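## Task

Take the yellow sponge off the desk and set it on the lowest shelf of the bookcase. At the finish the hatched zone by the door must be empty, the gripper must have released the sponge and the robot must have backed off from it. The robot must not topple or finish leaning. The coffee table is movable and may be pushed aside.

## Robot and tools

Robot: a simulated Hello Robot Stretch 3 with one arm. It has a two-wheeled base (0.33 m long, 0.34 m wide), a mast carrying a lift, and a telescoping arm that reaches out to the robot's RIGHT side, ending in a wrist and a gripper. The base cannot move sideways; to shift the gripper forward or back you drive the base. Spins happen about the point midway between the drive wheels, 0.05 m behind the front edge. With arm in and wrist folded, a spin sweeps a 0.28 m radius; an unfolded level wrist reaches beyond that. Loose objects may occasionally get nudged by something unseen.

Cameras: head_camera and nav_camera are on the head and are aimed by head_pan_rad and head_tilt_rad; wrist_camera rides on the gripper. Each execute_actions result carries one image per camera, taken when the call ends.

Frames: the base frame has its origin on the floor between the drive wheels, x forward, y left, z up. hand_pose is reported in it, located where the closed fingertips meet. The odometry frame is the base frame as it stood at scene start; heading is positive to the left, -3.142 to 3.142.

Tool execute_actions takes "actions", a list run in order. Each action may hold "robot", "steps" (1 to 450 control steps at 30 per second, default 1) and "until". {"steps": n} alone simply waits; an empty list just reports state. "robot" is one command, a queue (list of up to 8 commands and {"pause_s": s}, s at most 15, run one after the next), or {"stop": true}, which brakes everything and clears the queue.
A command may contain:
- "base": exactly one of {"translate_m": d} (relative straight drive in metres from where the base is when this command begins, forward positive, |d| at most 1) or {"rotate_rad": d} (relative spin in radians, counter-clockwise/left positive, |d| at most 3.2).
- "joints": absolute targets, by name, for a single robot (unnamed joints keep their targets): lift_m 0 to 1.1 (arm height); arm_m 0 to 0.52 (extension); wrist_yaw_rad -1.345 to 4.42 (0 along the arm, positive toward the front, 3.0 folded over the base); wrist_pitch_rad -1.57 to 0.451 (negative tips the fingers down); wrist_roll_rad -2.911 to 2.911; gripper_m -0.089 to 0.179 (bigger is wider; actual fingertip gap is 0.007 m less when almost shut, 0.025 m less fully open, zero below 0.007); head_pan_rad -3.953 to 1.73 (positive left, -1.57 faces along the arm); head_tilt_rad -1.53 to 0.419 (negative down).
- "contact_limits": {"arm_m": effort %, 1 to 100}; the arm stops once its effort hits that value. Lower is softer; very low stops at once.
Base and joint motions in one command start together and keep going across later actions. A new command overrides at once and discards any older queue remainder. A call with any invalid or out-of-range number is rejected whole.
"until" ends an action early. {"robot": {"status": "ended"}} fires when nothing reads moving and no queue runs; use steps 450 with it. Other fields compare as [op, value] with =, !=, <, <=, >, >= (e.g. "lift_m": [">", 0.3]) or a status word; {"any": {"status": "ended"}} fires when the first motion finishes. Never wait for an exact "=" on a reading.

zoom_image: {"camera", "region": [x0, y0, x1, y1]} in pixels from the top-left corner, region up to 504x504; gives a sharper crop of that camera's latest image.
finished_scene: {"scene": n} closes the current scene irreversibly and reports success. Only call it after all motion has ended, since leftover motion is braked and may stop short.

Speed: the base moves fast (0.30 m/s, 1.9 rad/s) only when stowed: lift_m under 0.30, arm_m under 0.03, wrist_yaw_rad over 2.54; otherwise 0.10 m/s and 0.63 rad/s.

Gripping: close to a gripper_m smaller than the object's width (smaller squeezes harder); open at least 0.02 above the touching value to let go. Neither reading nor "done" proves a hold; check images. Over-squeezing lets the stall guard weaken the grip; send a different value to grip again.

Avoiding self-hits: fold or unfold the wrist only with lift_m 0.32 to 0.95, wrist_pitch_rad -0.4, wrist_roll_rad about 0; after folding, lift may drop to 0.25. With wrist_yaw_rad below -0.4 keep pitch at -0.5 or lower.

Tipping: pushing the arm into something rigid with the gripper higher than about 0.45 m can topple the robot; raised contact limits and repeat pushes make it worse. Don't drive while holding, hooking or pressing on something fixed. If the base snags furniture (backing up is riskiest), reverse the last move in small steps; if base_tilt shows a lean, free the gripper, and if still tipped lower lift_m to about 0.2. Drops, slams, hard hits and strong pushes are penalised.

Result lines: base_status (with distance moved of goal, from wheel counts), joint_goals, joint_status, measured_speeds, refusals/queue/queue_left. Status words: moving, done, off_target (stopped away from goal, may still push), contact_stop (lift or arm hit something and went slack), time_out, stopped, not_commanded, torque_fault (a wrist servo shut off for 10 s; wait with steps). Joints move in groups: lift/arm/wrist, and head. "refused:", "dropped:" and "replaced:" lines explain rejected goals, abandoned queue items, and how a superseded motion ended; indices count from 0. robot.on_its_own reports goals the robot changed itself, slack or off joints, loads at rest, and a base lean of 3 degrees or more. base_odometry counts wheel turns (slip included); turned_by_wheels and turned_by_imu give rotation since the last result; base_tilt gives forward/right lean in degrees with a fixed offset up to about 4. motor_effort is % of maximum, signed toward higher values, peak in brackets, and is noisy. lidar_m: 12 distances in 30 degree sectors, first straight ahead then counter-clockwise (4th left, 7th behind, 10th right), in a plane 0.17 m up, so it sees table legs not tops; "-" means nothing seen. wrist_depth_mm and head_depth_mm are 7x7 grids of median depth in mm (head image sent sideways).

Each tool is called after "Request:" as name(argument=value, ...) on one line, values as JSON.

## Session

Request:
execute_actions(actions=[])

Scene clock: 0.00 s.
robot.base_odometry: x=+0.000 y=+0.000 heading=+0.000 (m, m, rad; robot's odometry frame)
robot.turned_by_wheels: +0.000 (rad since the last result)
robot.turned_by_imu: +0.000 (rad since the last result)
robot.base_tilt: forward=-1.0 right=-0.8 (deg)
robot.lidar_m: 1.50 2.28 2.61 2.43 2.09 1.78 1.77 2.03 1.70 2.16 2.06 1.36
robot.head_depth_mm: 1754 1854 1844 1839 1807 1809 1527 / 1773 1894 1879 1879 1877 1864 1516 / 1789 1934 1895 1923 1888 1881 1509 / 1796 1991 1968 1951 1956 1931 1488 / 1802 2036 2010 2018 1998 1972 1492 / 1827 2074 2055 2056 2048 2044 1568 / 1846 2131 2135 2103 2097 2064 2059
robot.base_status: not_commanded
robot.joint_positions: lift_m=+0.593 arm_m=+0.002 wrist_yaw_rad=+2.874 wrist_pitch_rad=-0.580 wrist_roll_rad=-0.015 gripper_m=+0.037 head_pan_rad=+0.011 head_tilt_rad=+0.003
robot.joint_goals: lift_m=+0.593 arm_m=+0.002 wrist_yaw_rad=+2.874 wrist_pitch_rad=-0.580 wrist_roll_rad=-0.015 gripper_m=+0.037 head_pan_rad=+0.011 head_tilt_rad=+0.003
robot.joint_status: lift_m=not_commanded arm_m=not_commanded wrist_yaw_rad=not_commanded wrist_pitch_rad=not_commanded wrist_roll_rad=not_commanded gripper_m=not_commanded head_pan_rad=not_commanded head_tilt_rad=not_commanded
robot.measured_speeds: translate_m=+0.000 rotate_rad=+0.000 lift_m=+0.000 arm_m=+0.000 wrist_yaw_rad=+0.000 wrist_pitch_rad=+0.000 wrist_roll_rad=+0.000 head_pan_rad=+0.000 head_tilt_rad=+0.000
robot: refusals=0 queue=idle queue_left=0
robot.motor_effort: left_wheel=+1 right_wheel=+0 lift_m=+32 arm_m=+0 wrist_yaw_rad=+0 wrist_pitch_rad=+6 wrist_roll_rad=+1 gripper_m=+1 head_pan_rad=+1 head_tilt_rad=+2 (%)
robot.hand_pose: x=+0.0319 y=+0.0471 z=+0.5707 quat_wxyz=(+0.290, +0.693, +0.112, +0.650) (m; robot's base frame)
robot.wrist_depth_mm: - - - - - - - / - - - - - - - / - - - - - - - / - - - - - 993 938 / 930 930 930 876 865 841 813 / 815 798 - 758 738 742 730 / 712 703 - 707 669 659 656
pictures: head_camera (sideways: a quarter turn clockwise sets it upright), nav_camera (sideways: a quarter turn counterclockwise sets it upright), wrist_camera
Images, in order (width x height): head_camera 896x504, nav_camera 672x504, wrist_camera 644x364.

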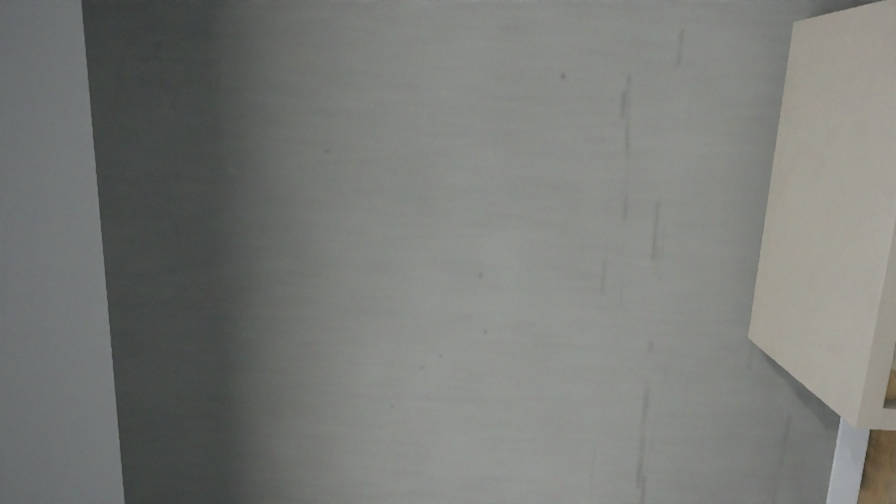

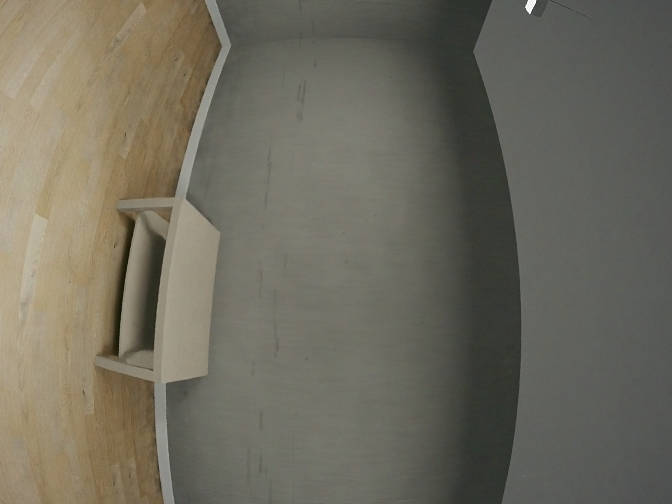

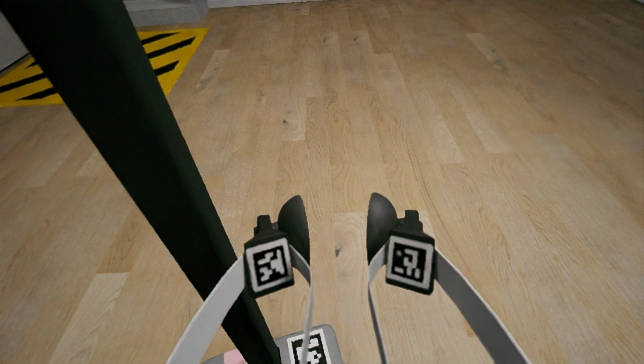

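Look around.

Request:
execute_actions(actions=[{"robot":{"joints":{"head_pan_rad":-1.57,"head_tilt_rad":-0.5}},"steps":450,"until":{"robot":{"status":"ended"}}}])

Request:
execute_actions(actions=[{"robot":{"joints":{"head_pan_rad":-3.14}},"steps":450,"until":{"robot":{"status":"ended"}}}])

Request:
execute_actions(actions=[{"robot":{"joints":{"head_pan_rad":1.57}},"steps":450,"until":{"robot":{"status":"ended"}}}])

Scene clock: 5.77 s.
robot.base_odometry: x=+0.000 y=+0.000 heading=+0.000 (m, m, rad; robot's odometry frame)
robot.turned_by_wheels: +0.000 (rad since the last result)
robot.turned_by_imu: -0.001 (rad since the last result)
robot.base_tilt: forward=-1.1 right=-0.9 (deg)
robot.lidar_m: 1.49 2.27 2.60 2.43 2.08 1.78 1.77 2.03 1.69 2.16 2.05 1.36
robot.head_depth_mm: 1726 1855 1609 2194 2079 1604 1328 / 1758 1892 1664 2248 1968 1594 1314 / 1790 1934 1708 2311 2040 1600 1306 / 1839 1980 2184 2404 2022 1590 1303 / 1884 2037 2235 2395 1995 1570 1294 / 1933 2062 2296 2475 1997 1561 1290 / 1961 2109 2009 2383 1978 1547 1289
robot.base_status: not_commanded
robot.joint_positions: lift_m=+0.593 arm_m=+0.002 wrist_yaw_rad=+2.874 wrist_pitch_rad=-0.580 wrist_roll_rad=-0.015 gripper_m=+0.037 head_pan_rad=-1.563 head_tilt_rad=-0.493
robot.joint_goals: lift_m=+0.593 arm_m=+0.002 wrist_yaw_rad=+2.874 wrist_pitch_rad=-0.580 wrist_roll_rad=-0.015 gripper_m=+0.037 head_pan_rad=-1.570 head_tilt_rad=-0.500
robot.joint_status: lift_m=not_commanded arm_m=not_commanded wrist_yaw_rad=not_commanded wrist_pitch_rad=not_commanded wrist_roll_rad=not_commanded gripper_m=not_commanded head_pan_rad=done head_tilt_rad=done
robot.measured_speeds: translate_m=+0.000 rotate_rad=+0.000 lift_m=+0.000 arm_m=+0.000 wrist_yaw_rad=+0.000 wrist_pitch_rad=+0.000 wrist_roll_rad=+0.000 head_pan_rad=+0.000 head_tilt_rad=+0.000
robot: refusals=0 queue=done queue_left=0
robot.motor_effort: left_wheel=+0(1) right_wheel=+0(1) lift_m=+32(32) arm_m=+0(0) wrist_yaw_rad=+0(0) wrist_pitch_rad=+6(6) wrist_roll_rad=+0(0) gripper_m=+1(1) head_pan_rad=-4(38) head_tilt_rad=-2(20) (%)
robot.hand_pose: x=+0.0319 y=+0.0471 z=+0.5707 quat_wxyz=(+0.290, +0.693, +0.112, +0.650) (m; robot's base frame)
robot.wrist_depth_mm: - - - - - - - / - - - - - - - / - - - - - - - / - - - - - 958 942 / 933 911 927 888 873 853 828 / 812 791 - 767 739 752 723 / 715 711 - 695 668 653 657
pictures: head_camera (sideways: a quarter turn clockwise sets it upright), nav_camera (sideways: a quarter turn counterclockwise sets it upright), wrist_camera
Images, in order (width x height): head_camera 896x504, nav_camera 672x504, wrist_camera 644x364.

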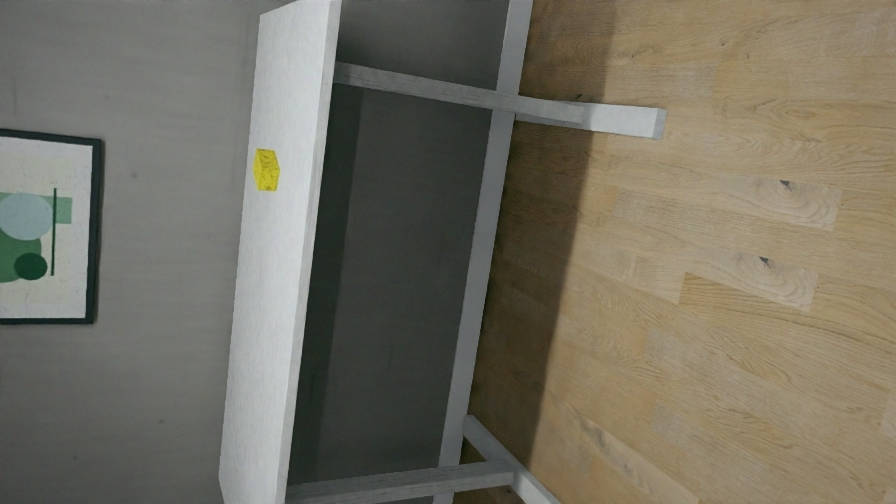

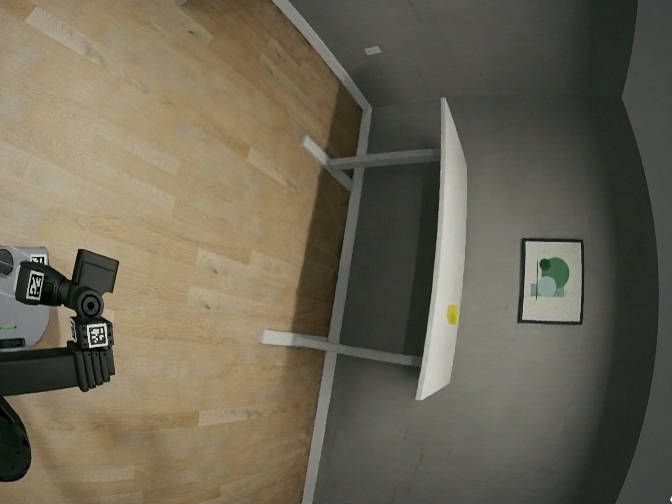

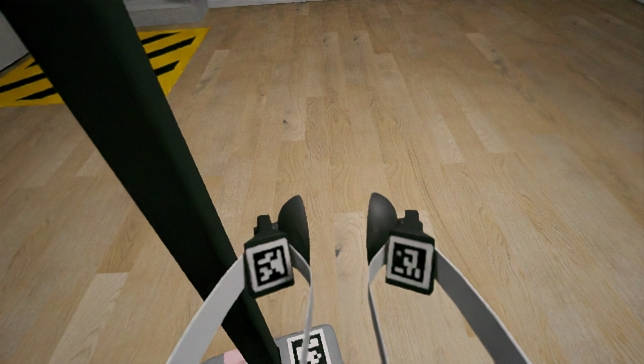

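Scene clock: 7.13 s.
robot.base_odometry: x=+0.000 y=+0.000 heading=+0.000 (m, m, rad; robot's odometry frame)
robot.turned_by_wheels: +0.000 (rad since the last result)
robot.turned_by_imu: +0.000 (rad since the last result)
robot.base_tilt: forward=-1.0 right=-0.7 (deg)
robot.lidar_m: 1.50 2.28 2.61 2.43 2.08 1.78 1.77 2.03 1.69 2.16 2.06 1.36
robot.head_depth_mm: 1431 1533 1639 1817 1939 1612 1321 / 1451 1580 1713 1872 1975 1606 1319 / 1490 1611 1750 1908 2038 1582 1305 / 1522 1649 1795 1974 2012 1590 1310 / 1574 1683 1844 2032 2005 1571 1295 / 1587 1734 1902 2113 1993 1570 1295 / 1632 1784 1942 2166 2000 1549 1288
robot.base_status: not_commanded
robot.joint_positions: lift_m=+0.593 arm_m=+0.002 wrist_yaw_rad=+2.874 wrist_pitch_rad=-0.580 wrist_roll_rad=-0.015 gripper_m=+0.037 head_pan_rad=-3.133 head_tilt_rad=-0.494
robot.joint_goals: lift_m=+0.593 arm_m=+0.002 wrist_yaw_rad=+2.874 wrist_pitch_rad=-0.580 wrist_roll_rad=-0.015 gripper_m=+0.037 head_pan_rad=-3.140 head_tilt_rad=-0.500
robot.joint_status: lift_m=not_commanded arm_m=not_commanded wrist_yaw_rad=not_commanded wrist_pitch_rad=not_commanded wrist_roll_rad=not_commanded gripper_m=not_commanded head_pan_rad=done head_tilt_rad=done
robot.measured_speeds: translate_m=+0.000 rotate_rad=+0.000 lift_m=+0.000 arm_m=+0.000 wrist_yaw_rad=+0.000 wrist_pitch_rad=+0.000 wrist_roll_rad=+0.000 head_pan_rad=+0.000 head_tilt_rad=+0.000
robot: refusals=0 queue=done queue_left=0
robot.motor_effort: left_wheel=+1(0) right_wheel=+1(1) lift_m=+32(32) arm_m=+0(0) wrist_yaw_rad=+1(1) wrist_pitch_rad=+6(6) wrist_roll_rad=+0(0) gripper_m=+1(0) head_pan_rad=-3(40) head_tilt_rad=-2(2) (%)
robot.hand_pose: x=+0.0319 y=+0.0471 z=+0.5707 quat_wxyz=(+0.290, +0.693, +0.112, +0.650) (m; robot's base frame)
robot.wrist_depth_mm: - - - - - - - / - - - - - - - / - - - - - - - / - - - - - 982 943 / 942 923 925 880 881 838 832 / 807 802 - 759 740 749 735 / 724 713 - 702 677 661 654
pictures: head_camera (sideways: a quarter turn clockwise sets it upright), nav_camera (sideways: a quarter turn counterclockwise sets it upright), wrist_camera
Images, in order (width x height): head_camera 896x504, nav_camera 672x504, wrist_camera 644x364.

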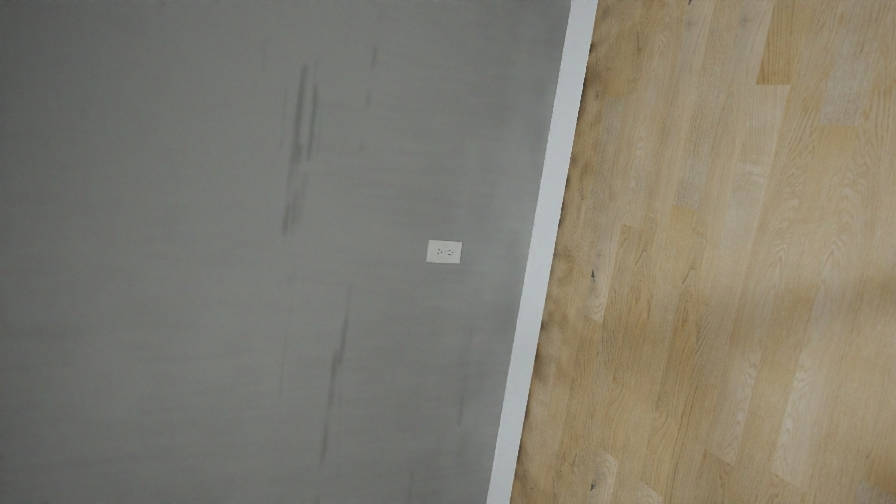

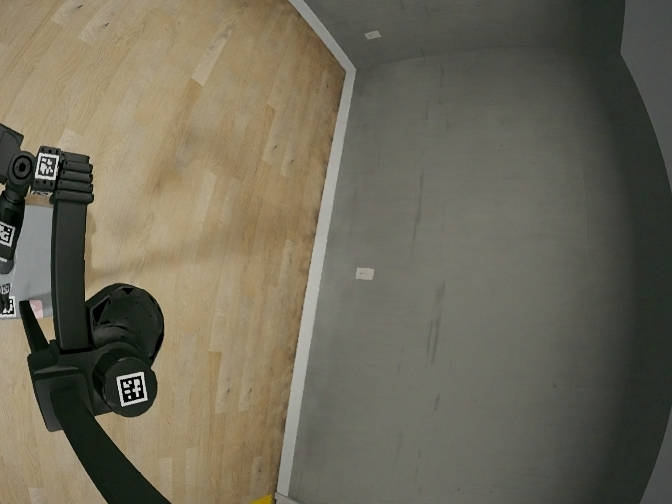

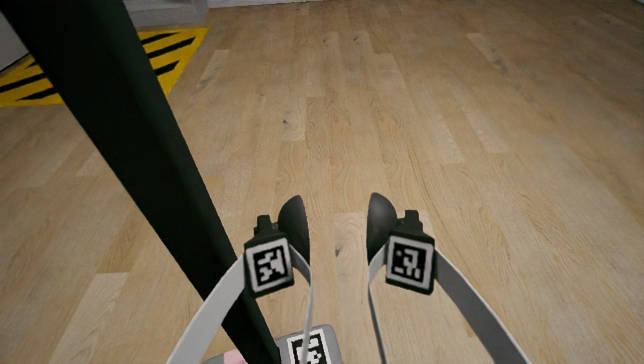

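Scene clock: 9.97 s.
robot.base_odometry: x=+0.000 y=+0.000 heading=+0.000 (m, m, rad; robot's odometry frame)
robot.turned_by_wheels: +0.000 (rad since the last result)
robot.turned_by_imu: -0.001 (rad since the last result)
robot.base_tilt: forward=-1.1 right=-0.9 (deg)
robot.lidar_m: 1.50 2.27 2.61 2.43 2.08 1.78 1.77 2.03 1.69 2.15 2.06 1.36
robot.head_depth_mm: 2084 2255 2445 2622 2062 1622 1316 / 2122 2309 2519 2679 2050 1612 1318 / 2179 2348 2556 2686 2030 1591 1309 / 2204 2418 2637 2777 2008 1573 1305 / 2263 2439 2570 2659 1998 1578 1295 / 2320 2467 2685 2658 1962 1574 1283 / 2368 2514 2740 2734 1973 1555 1288
robot.base_status: not_commanded
robot.joint_positions: lift_m=+0.593 arm_m=+0.002 wrist_yaw_rad=+2.874 wrist_pitch_rad=-0.580 wrist_roll_rad=-0.015 gripper_m=+0.037 head_pan_rad=+1.563 head_tilt_rad=-0.494
robot.joint_goals: lift_m=+0.593 arm_m=+0.002 wrist_yaw_rad=+2.874 wrist_pitch_rad=-0.580 wrist_roll_rad=-0.015 gripper_m=+0.037 head_pan_rad=+1.570 head_tilt_rad=-0.500
robot.joint_status: lift_m=not_commanded arm_m=not_commanded wrist_yaw_rad=not_commanded wrist_pitch_rad=not_commanded wrist_roll_rad=not_commanded gripper_m=not_commanded head_pan_rad=done head_tilt_rad=done
robot.measured_speeds: translate_m=+0.000 rotate_rad=+0.000 lift_m=+0.000 arm_m=+0.000 wrist_yaw_rad=+0.000 wrist_pitch_rad=+0.000 wrist_roll_rad=+0.000 head_pan_rad=+0.000 head_tilt_rad=+0.000
robot: refusals=0 queue=done queue_left=0
robot.motor_effort: left_wheel=+1(0) right_wheel=+0(1) lift_m=+31(32) arm_m=+0(0) wrist_yaw_rad=+0(1) wrist_pitch_rad=+6(6) wrist_roll_rad=+1(0) gripper_m=+0(0) head_pan_rad=+4(44) head_tilt_rad=-2(2) (%)
robot.hand_pose: x=+0.0319 y=+0.0471 z=+0.5707 quat_wxyz=(+0.290, +0.693, +0.112, +0.650) (m; robot's base frame)
robot.wrist_depth_mm: - - - - - - - / - - - - - - - / - - - - - - - / - - - - - 968 958 / 939 910 930 882 898 852 832 / 809 794 - 772 732 752 727 / 723 706 - 694 665 656 650
pictures: head_camera (sideways: a quarter turn clockwise sets it upright), nav_camera (sideways: a quarter turn counterclockwise sets it upright), wrist_camera
Images, in order (width x height): head_camera 896x504, nav_camera 672x504, wrist_camera 644x364.

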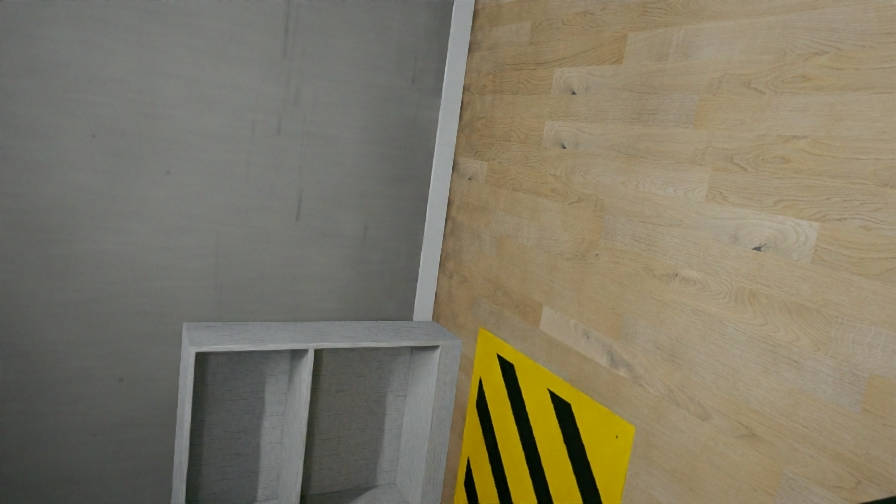

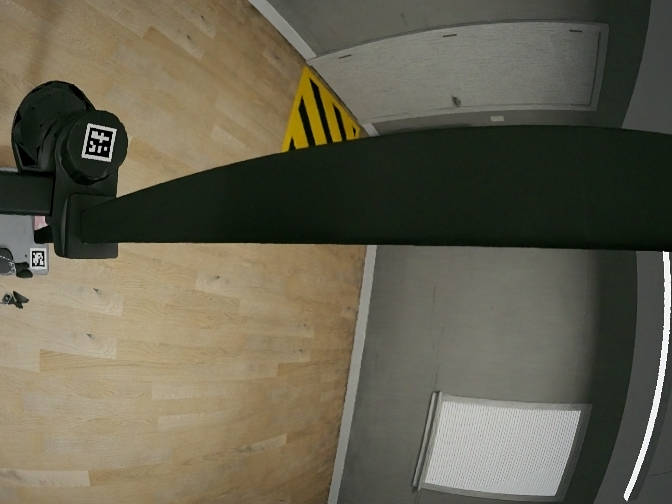

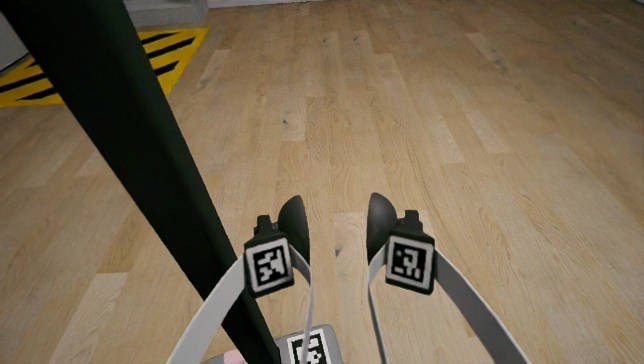

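Request:
execute_actions(actions=[{"robot":[{"base":{"rotate_rad":-1.75},"joints":{"head_pan_rad":0,"head_tilt_rad":-0.5,"wrist_pitch_rad":-0.4,"lift_m":0.9}},{"base":{"translate_m":1.0}}],"steps":450,"until":{"robot":{"status":"ended"}}}])

Scene clock: 30.90 s.
robot.base_odometry: x=-0.178 y=-0.984 heading=-1.750 (m, m, rad; robot's odometry frame)
robot.turned_by_wheels: -1.750 (rad since the last result)
robot.turned_by_imu: -1.759 (rad since the last result)
robot.base_tilt: forward=-1.9 right=+0.6 (deg)
robot.lidar_m: 0.74 1.24 1.29 1.91 1.92 2.06 3.38 2.44 1.88 1.85 1.55 0.72
robot.head_depth_mm: 944 1014 1096 775 556 449 1324 / 949 1019 1094 765 551 459 1283 / 948 1029 1095 758 547 458 1215 / 956 1030 1104 749 544 469 1300 / 941 1047 1096 686 540 465 1297 / 950 1052 1100 736 536 463 1293 / 973 1056 1112 728 532 1433 1279
robot.base_status: moving (translate_m +1.0000 of +1.0000)
robot.joint_positions: lift_m=+0.900 arm_m=+0.002 wrist_yaw_rad=+2.874 wrist_pitch_rad=-0.419 wrist_roll_rad=-0.015 gripper_m=+0.037 head_pan_rad=+0.007 head_tilt_rad=-0.494
robot.joint_goals: lift_m=+0.900 arm_m=+0.002 wrist_yaw_rad=+2.874 wrist_pitch_rad=-0.400 wrist_roll_rad=-0.015 gripper_m=+0.037 head_pan_rad=+0.000 head_tilt_rad=-0.500
robot.joint_status: lift_m=done arm_m=not_commanded wrist_yaw_rad=not_commanded wrist_pitch_rad=done wrist_roll_rad=not_commanded gripper_m=not_commanded head_pan_rad=done head_tilt_rad=done
robot.measured_speeds: translate_m=+0.000 rotate_rad=+0.000 lift_m=+0.000 arm_m=+0.000 wrist_yaw_rad=+0.000 wrist_pitch_rad=+0.000 wrist_roll_rad=+0.000 head_pan_rad=+0.000 head_tilt_rad=+0.000
robot: refusals=0 queue=running queue_left=0
robot.motor_effort: left_wheel=+3(8) right_wheel=-1(3) lift_m=+39(41) arm_m=+0(0) wrist_yaw_rad=+0(1) wrist_pitch_rad=+9(9) wrist_roll_rad=+0(0) gripper_m=+0(0) head_pan_rad=-2(38) head_tilt_rad=-2(2) (%)
robot.hand_pose: x=+0.0380 y=+0.0694 z=+0.9123 quat_wxyz=(+0.238, +0.700, +0.056, +0.671) (m; robot's base frame)
robot.wrist_depth_mm: - - - - - - 383 / - - - - - - - / - - - - - - - / - - - - - - - / - - - - - - - / - - - - - - - / - - - - - - -
pictures: head_camera (sideways: a quarter turn clockwise sets it upright), nav_camera (sideways: a quarter turn counterclockwise sets it upright), wrist_camera
Images, in order (width x height): head_camera 896x504, nav_camera 672x504, wrist_camera 644x364.

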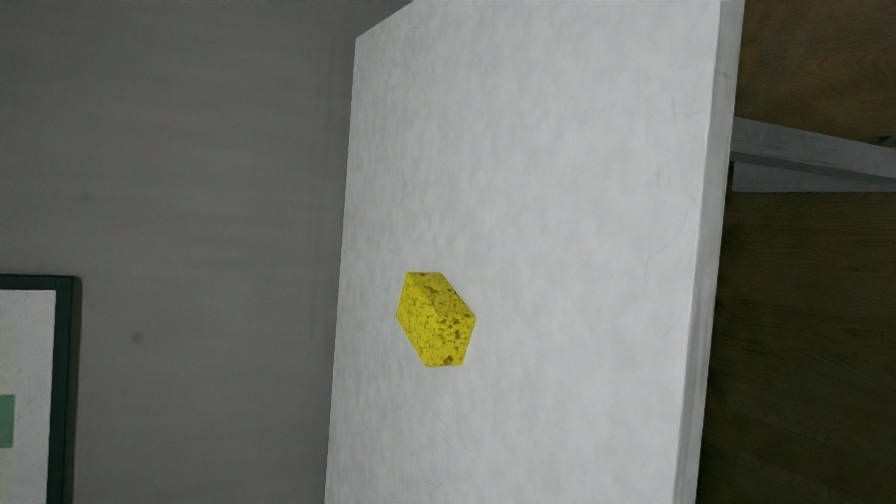

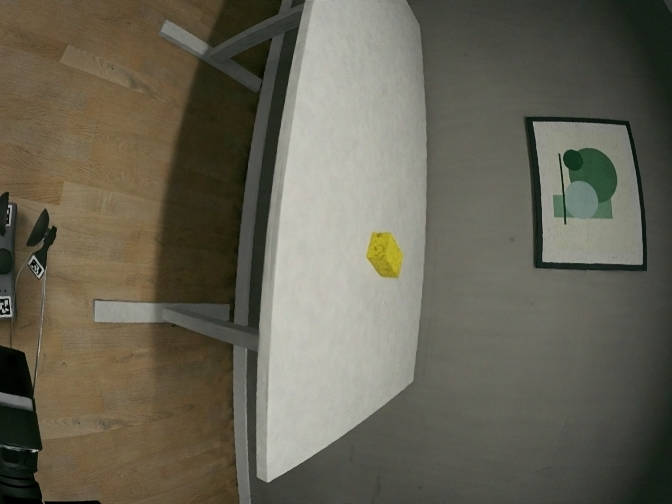

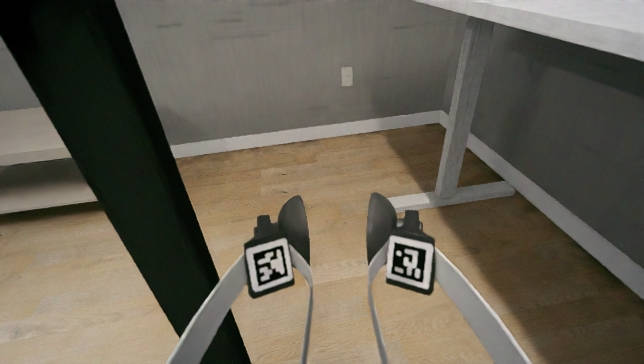

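Request:
execute_actions(actions=[{"robot":[{"base":{"rotate_rad":1.57},"joints":{"head_pan_rad":-1.57,"head_tilt_rad":-0.7,"lift_m":0.95}},{"joints":{"wrist_yaw_rad":0,"gripper_m":0.15}},{"joints":{"wrist_pitch_rad":-0.3}}],"steps":450,"until":{"robot":{"status":"ended"}}}])

Scene clock: 44.07 s.
robot.base_odometry: x=-0.178 y=-0.984 heading=-0.180 (m, m, rad; robot's odometry frame)
robot.turned_by_wheels: +1.570 (rad since the last result)
robot.turned_by_imu: +1.569 (rad since the last result)
robot.base_tilt: forward=-1.0 right=-0.8 (deg)
robot.lidar_m: 1.91 1.48 2.05 3.38 2.48 1.90 1.85 1.57 0.72 0.71 1.24 1.29
robot.head_depth_mm: 959 1041 740 562 - - - / 961 1027 733 565 - - - / 968 1030 723 565 - - - / 975 1037 714 559 - - - / 975 1041 672 543 1524 1371 1170 / 979 1030 700 530 1527 1355 1166 / 988 1014 691 525 1520 1337 1160
robot.base_status: done (rotate_rad +1.5699 of +1.5700)
robot.joint_positions: lift_m=+0.950 arm_m=+0.002 wrist_yaw_rad=+0.003 wrist_pitch_rad=-0.321 wrist_roll_rad=-0.019 gripper_m=+0.150 head_pan_rad=-1.563 head_tilt_rad=-0.692
robot.joint_goals: lift_m=+0.950 arm_m=+0.002 wrist_yaw_rad=+0.000 wrist_pitch_rad=-0.300 wrist_roll_rad=-0.019 gripper_m=+0.150 head_pan_rad=-1.570 head_tilt_rad=-0.700
robot.joint_status: lift_m=done arm_m=not_commanded wrist_yaw_rad=done wrist_pitch_rad=done wrist_roll_rad=not_commanded gripper_m=done head_pan_rad=done head_tilt_rad=done
robot.measured_speeds: translate_m=+0.000 rotate_rad=+0.000 lift_m=+0.000 arm_m=+0.000 wrist_yaw_rad=+0.000 wrist_pitch_rad=+0.000 wrist_roll_rad=+0.000 head_pan_rad=+0.000 head_tilt_rad=+0.000
robot: refusals=0 queue=done queue_left=0
robot.motor_effort: left_wheel=-1(6) right_wheel=+2(5) lift_m=+35(42) arm_m=+0(0) wrist_yaw_rad=-4(54) wrist_pitch_rad=+10(11) wrist_roll_rad=+3(4) gripper_m=+0(88) head_pan_rad=-3(39) head_tilt_rad=-2(14) (%)
robot.hand_pose: x=-0.0209 y=-0.3825 z=+0.9850 quat_wxyz=(+0.705, +0.115, -0.691, -0.111) (m; robot's base frame)
robot.wrist_depth_mm: 919 892 868 848 822 814 778 / 828 760 704 644 615 599 858 / 445 426 410 393 381 365 354 / 307 298 289 282 273 268 259 / 233 239 223 218 214 216 206 / 196 - 182 179 175 167 174 / - - - - 734 171 167
pictures: head_camera (sideways: a quarter turn clockwise sets it upright), nav_camera (sideways: a quarter turn counterclockwise sets it upright), wrist_camera
Images, in order (width x height): head_camera 896x504, nav_camera 672x504, wrist_camera 644x364.

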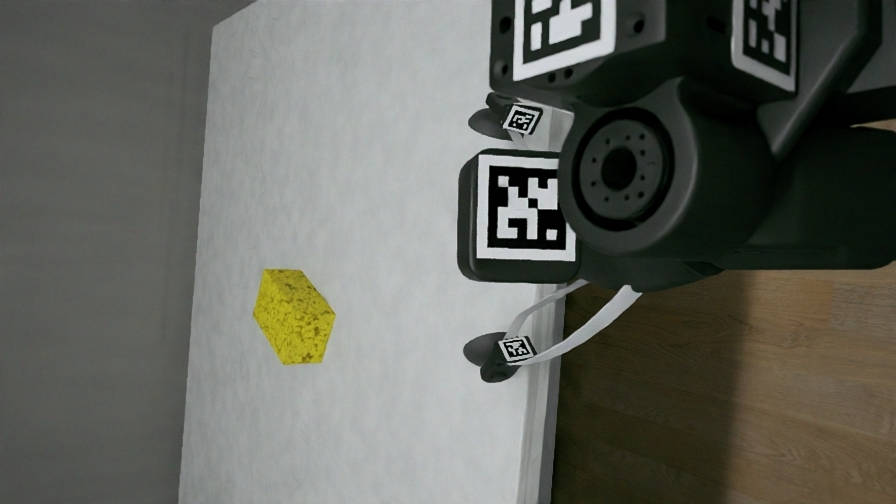

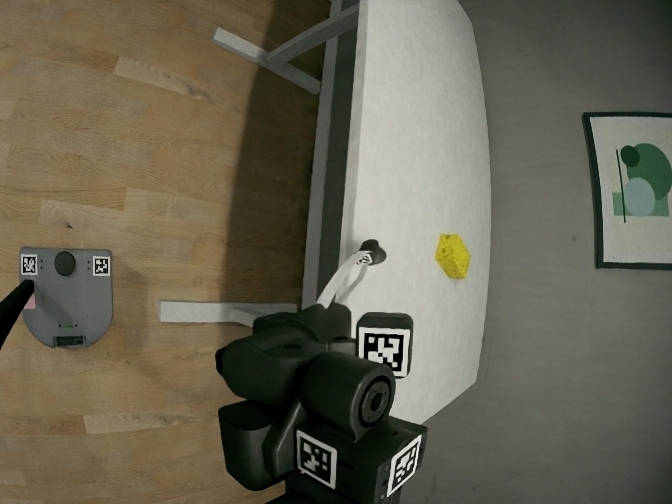

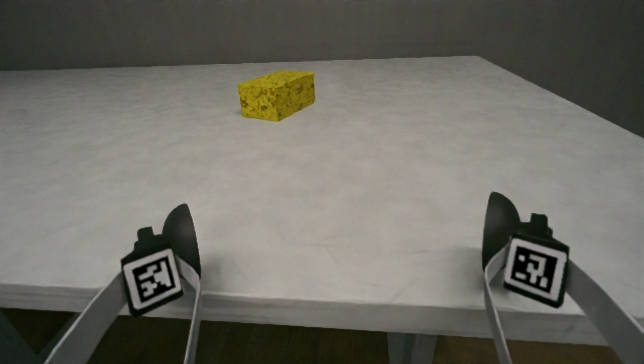

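Request:
execute_actions(actions=[{"robot":{"base":{"translate_m":0.08},"joints":{"arm_m":0.12,"lift_m":0.9}},"steps":450,"until":{"robot":{"status":"ended"}}}])

Scene clock: 49.77 s.
robot.base_odometry: x=-0.099 y=-0.998 heading=-0.180 (m, m, rad; robot's odometry frame)
robot.turned_by_wheels: +0.000 (rad since the last result)
robot.turned_by_imu: -0.002 (rad since the last result)
robot.base_tilt: forward=-1.1 right=-0.8 (deg)
robot.lidar_m: 1.83 1.41 2.01 3.42 2.58 1.97 1.93 1.57 0.74 1.17 1.24 1.22
robot.head_depth_mm: 960 1037 740 - - 1361 1190 / 965 1030 735 - - 1292 1173 / 968 1031 724 - - 1365 1178 / 979 1034 684 - - 1377 1185 / 981 1044 709 517 1537 1368 1170 / 991 1031 702 530 1518 1354 1166 / 992 1017 693 527 1554 1342 1156
robot.base_status: done (translate_m +0.0800 of +0.0800)
robot.joint_positions: lift_m=+0.919 arm_m=+0.119 wrist_yaw_rad=-0.005 wrist_pitch_rad=-0.260 wrist_roll_rad=-0.017 gripper_m=+0.150 head_pan_rad=-1.563 head_tilt_rad=-0.692
robot.joint_goals: lift_m=+0.919 arm_m=+0.120 wrist_yaw_rad=+0.000 wrist_pitch_rad=-0.300 wrist_roll_rad=-0.017 gripper_m=+0.150 head_pan_rad=-1.570 head_tilt_rad=-0.700
robot.joint_status: lift_m=contact_stop arm_m=done wrist_yaw_rad=done wrist_pitch_rad=done wrist_roll_rad=not_commanded gripper_m=done head_pan_rad=done head_tilt_rad=done
robot.measured_speeds: translate_m=+0.000 rotate_rad=+0.000 lift_m=+0.000 arm_m=+0.000 wrist_yaw_rad=+0.000 wrist_pitch_rad=+0.000 wrist_roll_rad=+0.000 head_pan_rad=+0.000 head_tilt_rad=+0.000
robot: refusals=0 queue=dropped queue_left=0
robot.on_its_own: lift_m is slack since a contact_stop, until your next command for it (your +0.900 is given up)
robot.motor_effort: left_wheel=-2(5) right_wheel=+4(10) lift_m=+32(34) arm_m=+5(5) wrist_yaw_rad=+8(18) wrist_pitch_rad=-20(27) wrist_roll_rad=+1(3) gripper_m=-2(2) head_pan_rad=-3(3) head_tilt_rad=-2(2) (%)
robot.hand_pose: x=-0.0228 y=-0.5058 z=+0.9689 quat_wxyz=(+0.707, +0.091, -0.695, -0.093) (m; robot's base frame)
robot.wrist_depth_mm: 795 770 770 737 722 711 709 / 846 803 792 779 723 654 724 / 461 435 416 319 376 361 344 / 290 280 270 263 255 245 239 / 212 218 202 197 192 194 183 / 167 - 159 157 154 147 151 / - 135 133 131 129 127 123
pictures: head_camera (sideways: a quarter turn clockwise sets it upright), nav_camera (sideways: a quarter turn counterclockwise sets it upright), wrist_camera
Images, in order (width x height): head_camera 896x504, nav_camera 672x504, wrist_camera 644x364.

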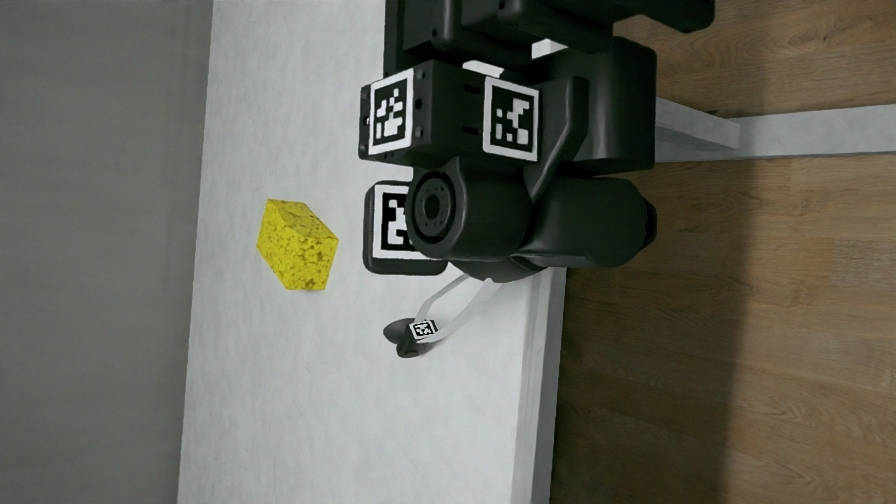

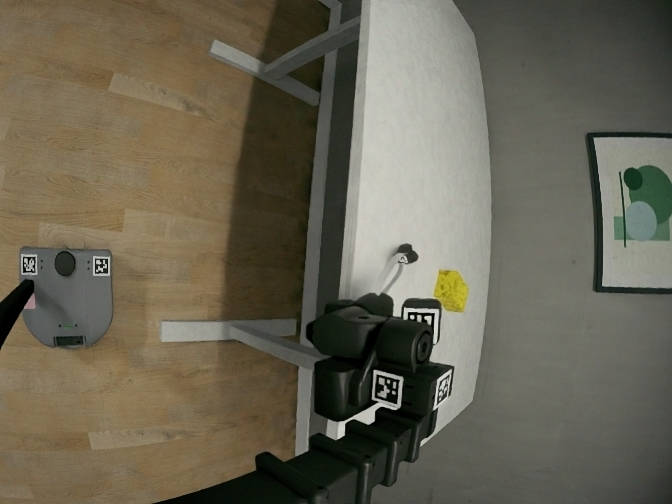

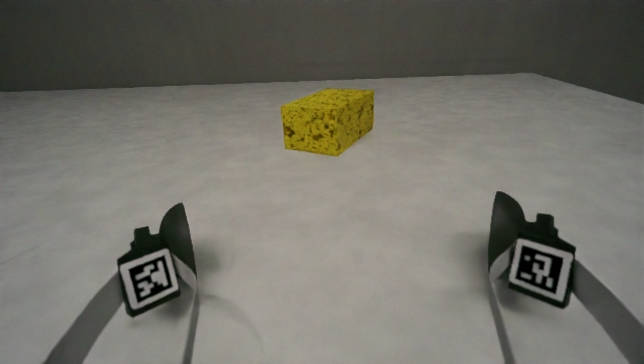

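Request:
execute_actions(actions=[{"robot":[{"joints":{"lift_m":0.935}},{"joints":{"arm_m":0.27}}],"steps":450,"until":{"robot":{"status":"ended"}}}])

Scene clock: 55.87 s.
robot.base_odometry: x=-0.099 y=-0.998 heading=-0.180 (m, m, rad; robot's odometry frame)
robot.turned_by_wheels: +0.000 (rad since the last result)
robot.turned_by_imu: -0.002 (rad since the last result)
robot.base_tilt: forward=-1.0 right=-0.8 (deg)
robot.lidar_m: 1.84 1.41 2.01 3.41 2.58 1.97 1.92 1.57 0.74 1.17 1.24 1.22
robot.head_depth_mm: 963 1042 - - 1534 1393 1199 / 969 1040 - 529 1000 1285 1176 / 969 1055 - 525 1505 1373 1171 / 972 1041 - 521 1555 1377 1171 / 989 1045 740 534 1534 1361 1168 / 984 1029 700 530 1536 1354 1161 / 992 1014 694 526 1565 1345 1159
robot.base_status: done (translate_m +0.0800 of +0.0800)
robot.joint_positions: lift_m=+0.935 arm_m=+0.270 wrist_yaw_rad=-0.001 wrist_pitch_rad=-0.314 wrist_roll_rad=-0.017 gripper_m=+0.150 head_pan_rad=-1.563 head_tilt_rad=-0.692
robot.joint_goals: lift_m=+0.935 arm_m=+0.270 wrist_yaw_rad=+0.000 wrist_pitch_rad=-0.300 wrist_roll_rad=-0.017 gripper_m=+0.150 head_pan_rad=-1.570 head_tilt_rad=-0.700
robot.joint_status: lift_m=done arm_m=done wrist_yaw_rad=done wrist_pitch_rad=done wrist_roll_rad=not_commanded gripper_m=done head_pan_rad=done head_tilt_rad=done
robot.measured_speeds: translate_m=+0.000 rotate_rad=+0.000 lift_m=+0.000 arm_m=+0.000 wrist_yaw_rad=+0.000 wrist_pitch_rad=+0.000 wrist_roll_rad=+0.000 head_pan_rad=+0.000 head_tilt_rad=+0.000
robot: refusals=0 queue=done queue_left=0
robot.motor_effort: left_wheel=-1(2) right_wheel=+2(3) lift_m=+38(34) arm_m=+3(5) wrist_yaw_rad=+2(8) wrist_pitch_rad=+7(19) wrist_roll_rad=+1(1) gripper_m=-1(1) head_pan_rad=-3(3) head_tilt_rad=-2(2) (%)
robot.hand_pose: x=-0.0218 y=-0.6508 z=+0.9713 quat_wxyz=(+0.704, +0.111, -0.692, -0.111) (m; robot's base frame)
robot.wrist_depth_mm: 639 625 618 605 596 576 572 / 678 663 650 602 560 523 501 / 404 388 371 228 317 328 317 / 277 268 245 175 231 239 232 / 209 215 200 182 191 193 183 / 169 - 162 160 157 149 156 / 146 138 137 135 133 131 129
pictures: head_camera (sideways: a quarter turn clockwise sets it upright), nav_camera (sideways: a quarter turn counterclockwise sets it upright), wrist_camera
Images, in order (width x height): head_camera 896x504, nav_camera 672x504, wrist_camera 644x364.

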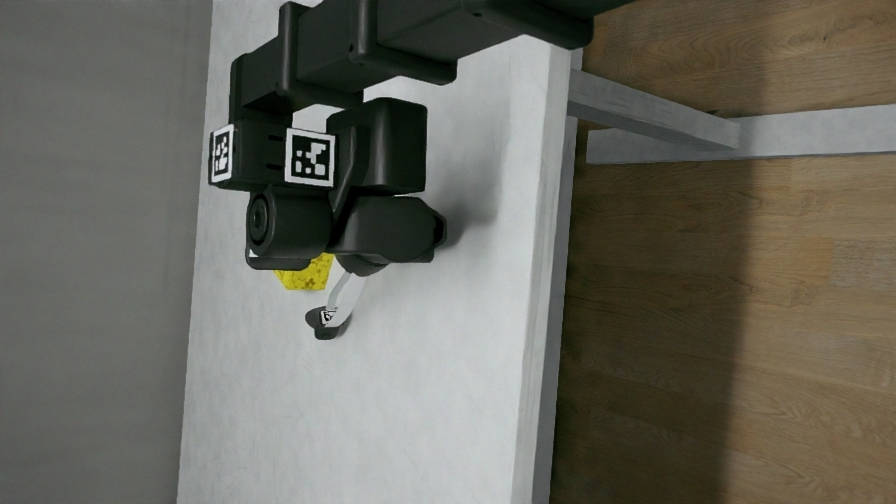

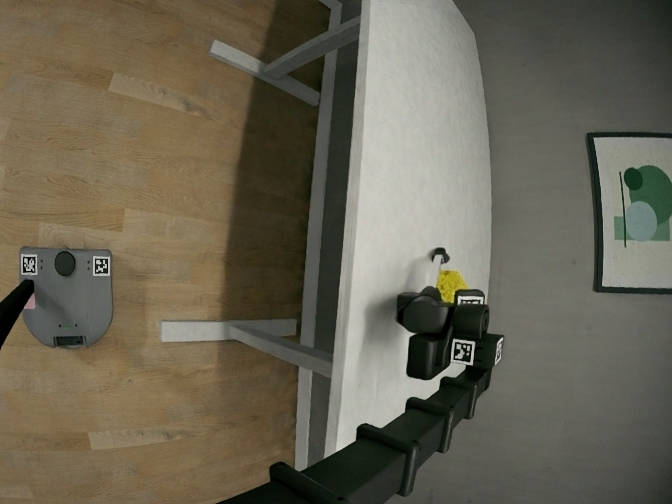

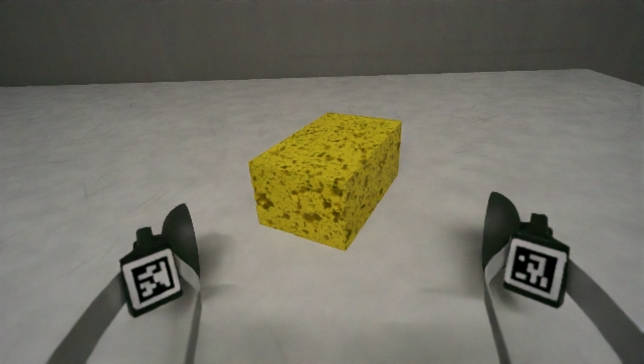

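Grip, lift, retract.

Request:
execute_actions(actions=[{"robot":[{"joints":{"arm_m":0.33}},{"joints":{"gripper_m":0.02}},{"joints":{"lift_m":1.0}},{"joints":{"arm_m":0.0}}],"steps":450,"until":{"robot":{"status":"ended"}}}])

Scene clock: 66.67 s.
robot.base_odometry: x=-0.099 y=-0.998 heading=-0.180 (m, m, rad; robot's odometry frame)
robot.turned_by_wheels: +0.000 (rad since the last result)
robot.turned_by_imu: -0.003 (rad since the last result)
robot.base_tilt: forward=-1.0 right=-0.8 (deg)
robot.lidar_m: 1.84 1.41 2.01 3.42 2.57 1.97 1.93 1.58 0.74 1.17 1.24 1.22
robot.head_depth_mm: 961 1035 781 - - - - / 965 1028 733 - - - 1125 / 971 1033 758 - - - 1111 / 974 1037 749 - - 1367 1140 / 984 1043 709 533 1531 1359 1160 / 989 1032 703 529 1528 1353 1170 / 991 1014 693 525 1556 1338 1158
robot.base_status: done (translate_m +0.0800 of +0.0800)
robot.joint_positions: lift_m=+1.000 arm_m=+0.002 wrist_yaw_rad=+0.001 wrist_pitch_rad=-0.316 wrist_roll_rad=-0.017 gripper_m=+0.021 head_pan_rad=-1.563 head_tilt_rad=-0.692
robot.joint_goals: lift_m=+1.000 arm_m=+0.000 wrist_yaw_rad=+0.000 wrist_pitch_rad=-0.300 wrist_roll_rad=-0.017 gripper_m=+0.020 head_pan_rad=-1.570 head_tilt_rad=-0.700
robot.joint_status: lift_m=done arm_m=done wrist_yaw_rad=done wrist_pitch_rad=done wrist_roll_rad=not_commanded gripper_m=done head_pan_rad=done head_tilt_rad=done
robot.measured_speeds: translate_m=+0.000 rotate_rad=+0.000 lift_m=+0.000 arm_m=+0.000 wrist_yaw_rad=+0.000 wrist_pitch_rad=+0.000 wrist_roll_rad=+0.000 head_pan_rad=+0.000 head_tilt_rad=+0.000
robot: refusals=0 queue=done queue_left=0
robot.motor_effort: left_wheel=-1(1) right_wheel=+1(2) lift_m=+39(39) arm_m=-2(3) wrist_yaw_rad=-2(2) wrist_pitch_rad=+8(8) wrist_roll_rad=+1(1) gripper_m=-18(95) head_pan_rad=-4(3) head_tilt_rad=-2(2) (%)
robot.hand_pose: x=-0.0212 y=-0.3833 z=+1.0358 quat_wxyz=(+0.704, +0.113, -0.692, -0.110) (m; robot's base frame)
robot.wrist_depth_mm: 921 901 869 857 840 829 800 / 994 941 924 884 865 848 857 / 625 591 573 549 529 500 528 / 424 410 401 164 180 364 354 / 323 316 297 128 122 287 279 / 259 254 232 133 128 235 232 / 231 225 216 206 200 201 199
pictures: head_camera (sideways: a quarter turn clockwise sets it upright), nav_camera (sideways: a quarter turn counterclockwise sets it upright), wrist_camera
Images, in order (width x height): head_camera 896x504, nav_camera 672x504, wrist_camera 644x364.

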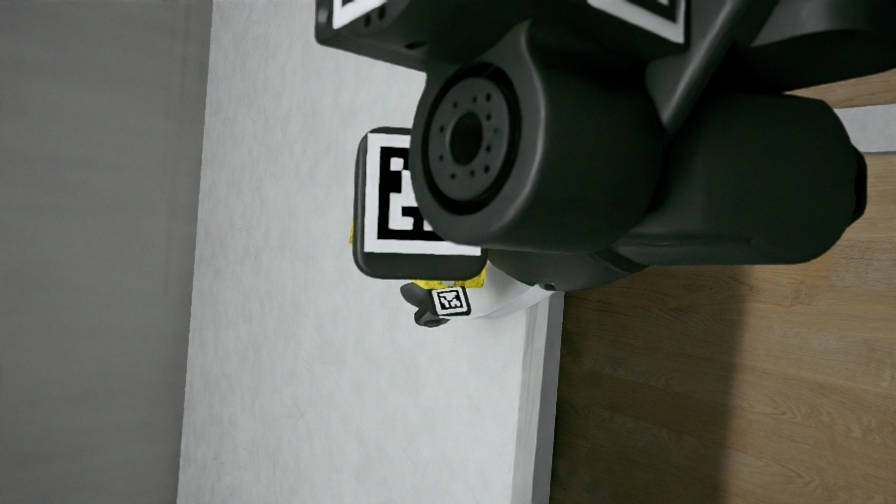

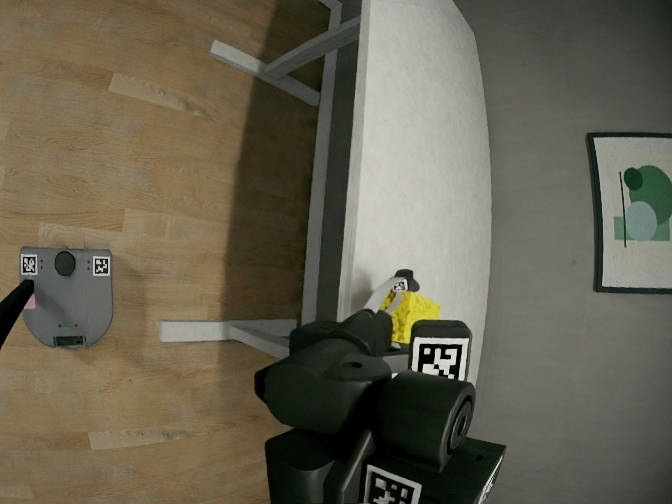

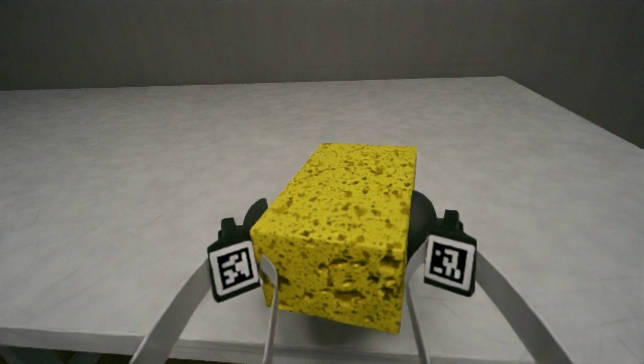

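Request:
execute_actions(actions=[{"robot":[{"base":{"rotate_rad":2.1},"joints":{"lift_m":0.9,"wrist_pitch_rad":-0.4,"head_pan_rad":0,"head_tilt_rad":-0.4}},{"joints":{"wrist_yaw_rad":3.0}},{"joints":{"lift_m":0.26},"base":{"translate_m":1.0}},{"base":{"translate_m":0.8}}],"steps":450,"until":{"robot":{"status":"ended"}}},{"steps":450,"until":{"robot":{"status":"ended"}}}])

Scene clock: 77.23 s.
robot.base_odometry: x=-0.099 y=-0.998 heading=+1.920 (m, m, rad; robot's odometry frame)
robot.turned_by_wheels: +2.100 (rad since the last result)
robot.turned_by_imu: +2.095 (rad since the last result)
robot.base_tilt: forward=-1.0 right=-0.8 (deg)
robot.lidar_m: 2.62 1.97 1.93 1.60 0.74 1.17 1.23 1.23 1.83 1.41 2.00 3.42
robot.head_depth_mm: 2994 3158 3306 3423 2332 1757 1407 / 3106 3305 3415 3415 2335 1736 1397 / 3332 3488 3688 3394 2263 1723 1398 / 3092 3406 3590 3362 2262 1727 1385 / 2653 2870 3066 3153 2245 1699 1374 / 2362 2519 2677 2830 2234 1706 1382 / 2102 2249 2384 2508 2228 1673 1368
robot.base_status: done (rotate_rad +2.0999 of +2.1000)
robot.joint_positions: lift_m=+0.939 arm_m=+0.002 wrist_yaw_rad=-0.002 wrist_pitch_rad=-0.415 wrist_roll_rad=-0.022 gripper_m=+0.021 head_pan_rad=-0.007 head_tilt_rad=-0.408
robot.joint_goals: lift_m=+0.939 arm_m=+0.000 wrist_yaw_rad=+0.000 wrist_pitch_rad=-0.400 wrist_roll_rad=-0.022 gripper_m=+0.020 head_pan_rad=+0.000 head_tilt_rad=-0.400
robot.joint_status: lift_m=contact_stop arm_m=done wrist_yaw_rad=done wrist_pitch_rad=done wrist_roll_rad=not_commanded gripper_m=done head_pan_rad=done head_tilt_rad=done
robot.measured_speeds: translate_m=+0.000 rotate_rad=+0.000 lift_m=+0.000 arm_m=+0.000 wrist_yaw_rad=+0.000 wrist_pitch_rad=+0.000 wrist_roll_rad=+0.000 head_pan_rad=+0.000 head_tilt_rad=+0.000
robot: refusals=0 queue=dropped queue_left=0
robot.on_its_own: lift_m is slack since a contact_stop, until your next command for it (your +0.900 is given up)
robot.motor_effort: left_wheel=-2(9) right_wheel=+2(13) lift_m=+32(35) arm_m=-1(2) wrist_yaw_rad=+1(51) wrist_pitch_rad=+7(37) wrist_roll_rad=+5(10) gripper_m=-16(21) head_pan_rad=+3(37) head_tilt_rad=+3(16) (%)
robot.hand_pose: x=-0.0219 y=-0.3719 z=+0.9527 quat_wxyz=(+0.700, +0.147, -0.684, -0.145) (m; robot's base frame)
robot.wrist_depth_mm: - - - - - - - / - - - - - - - / - - - - - - - / - - - 155 - - - / - - - 128 123 - - / - - - 140 138 - - / - - - - - - -
pictures: head_camera (sideways: a quarter turn clockwise sets it upright), nav_camera (sideways: a quarter turn counterclockwise sets it upright), wrist_camera
dropped: robot: command 0 of its queue: lift_m: contact_stop
Images, in order (width x height): head_camera 896x504, nav_camera 672x504, wrist_camera 644x364.

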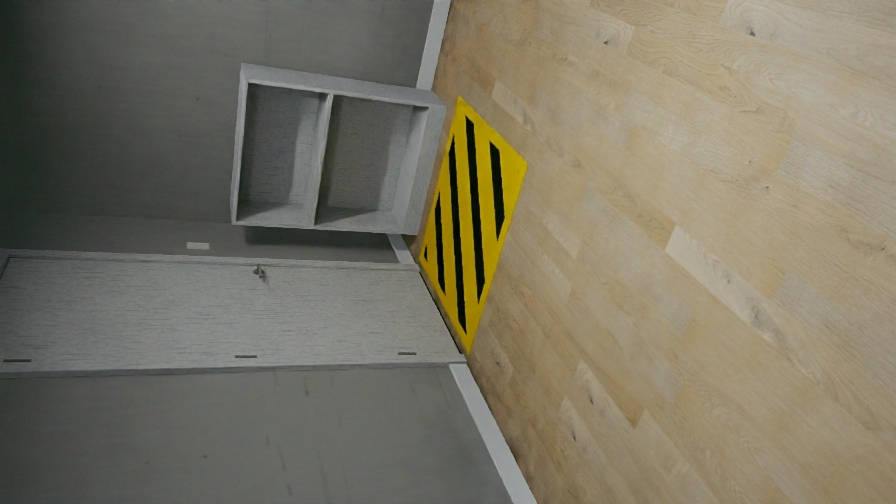

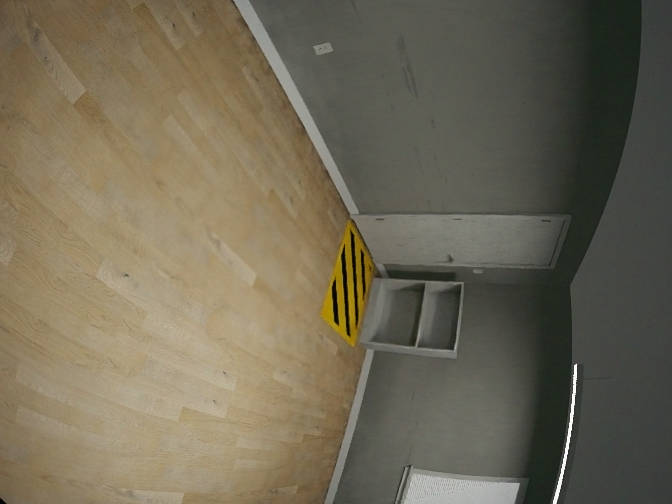

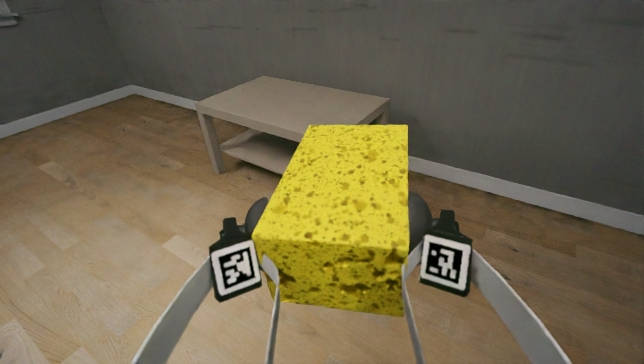

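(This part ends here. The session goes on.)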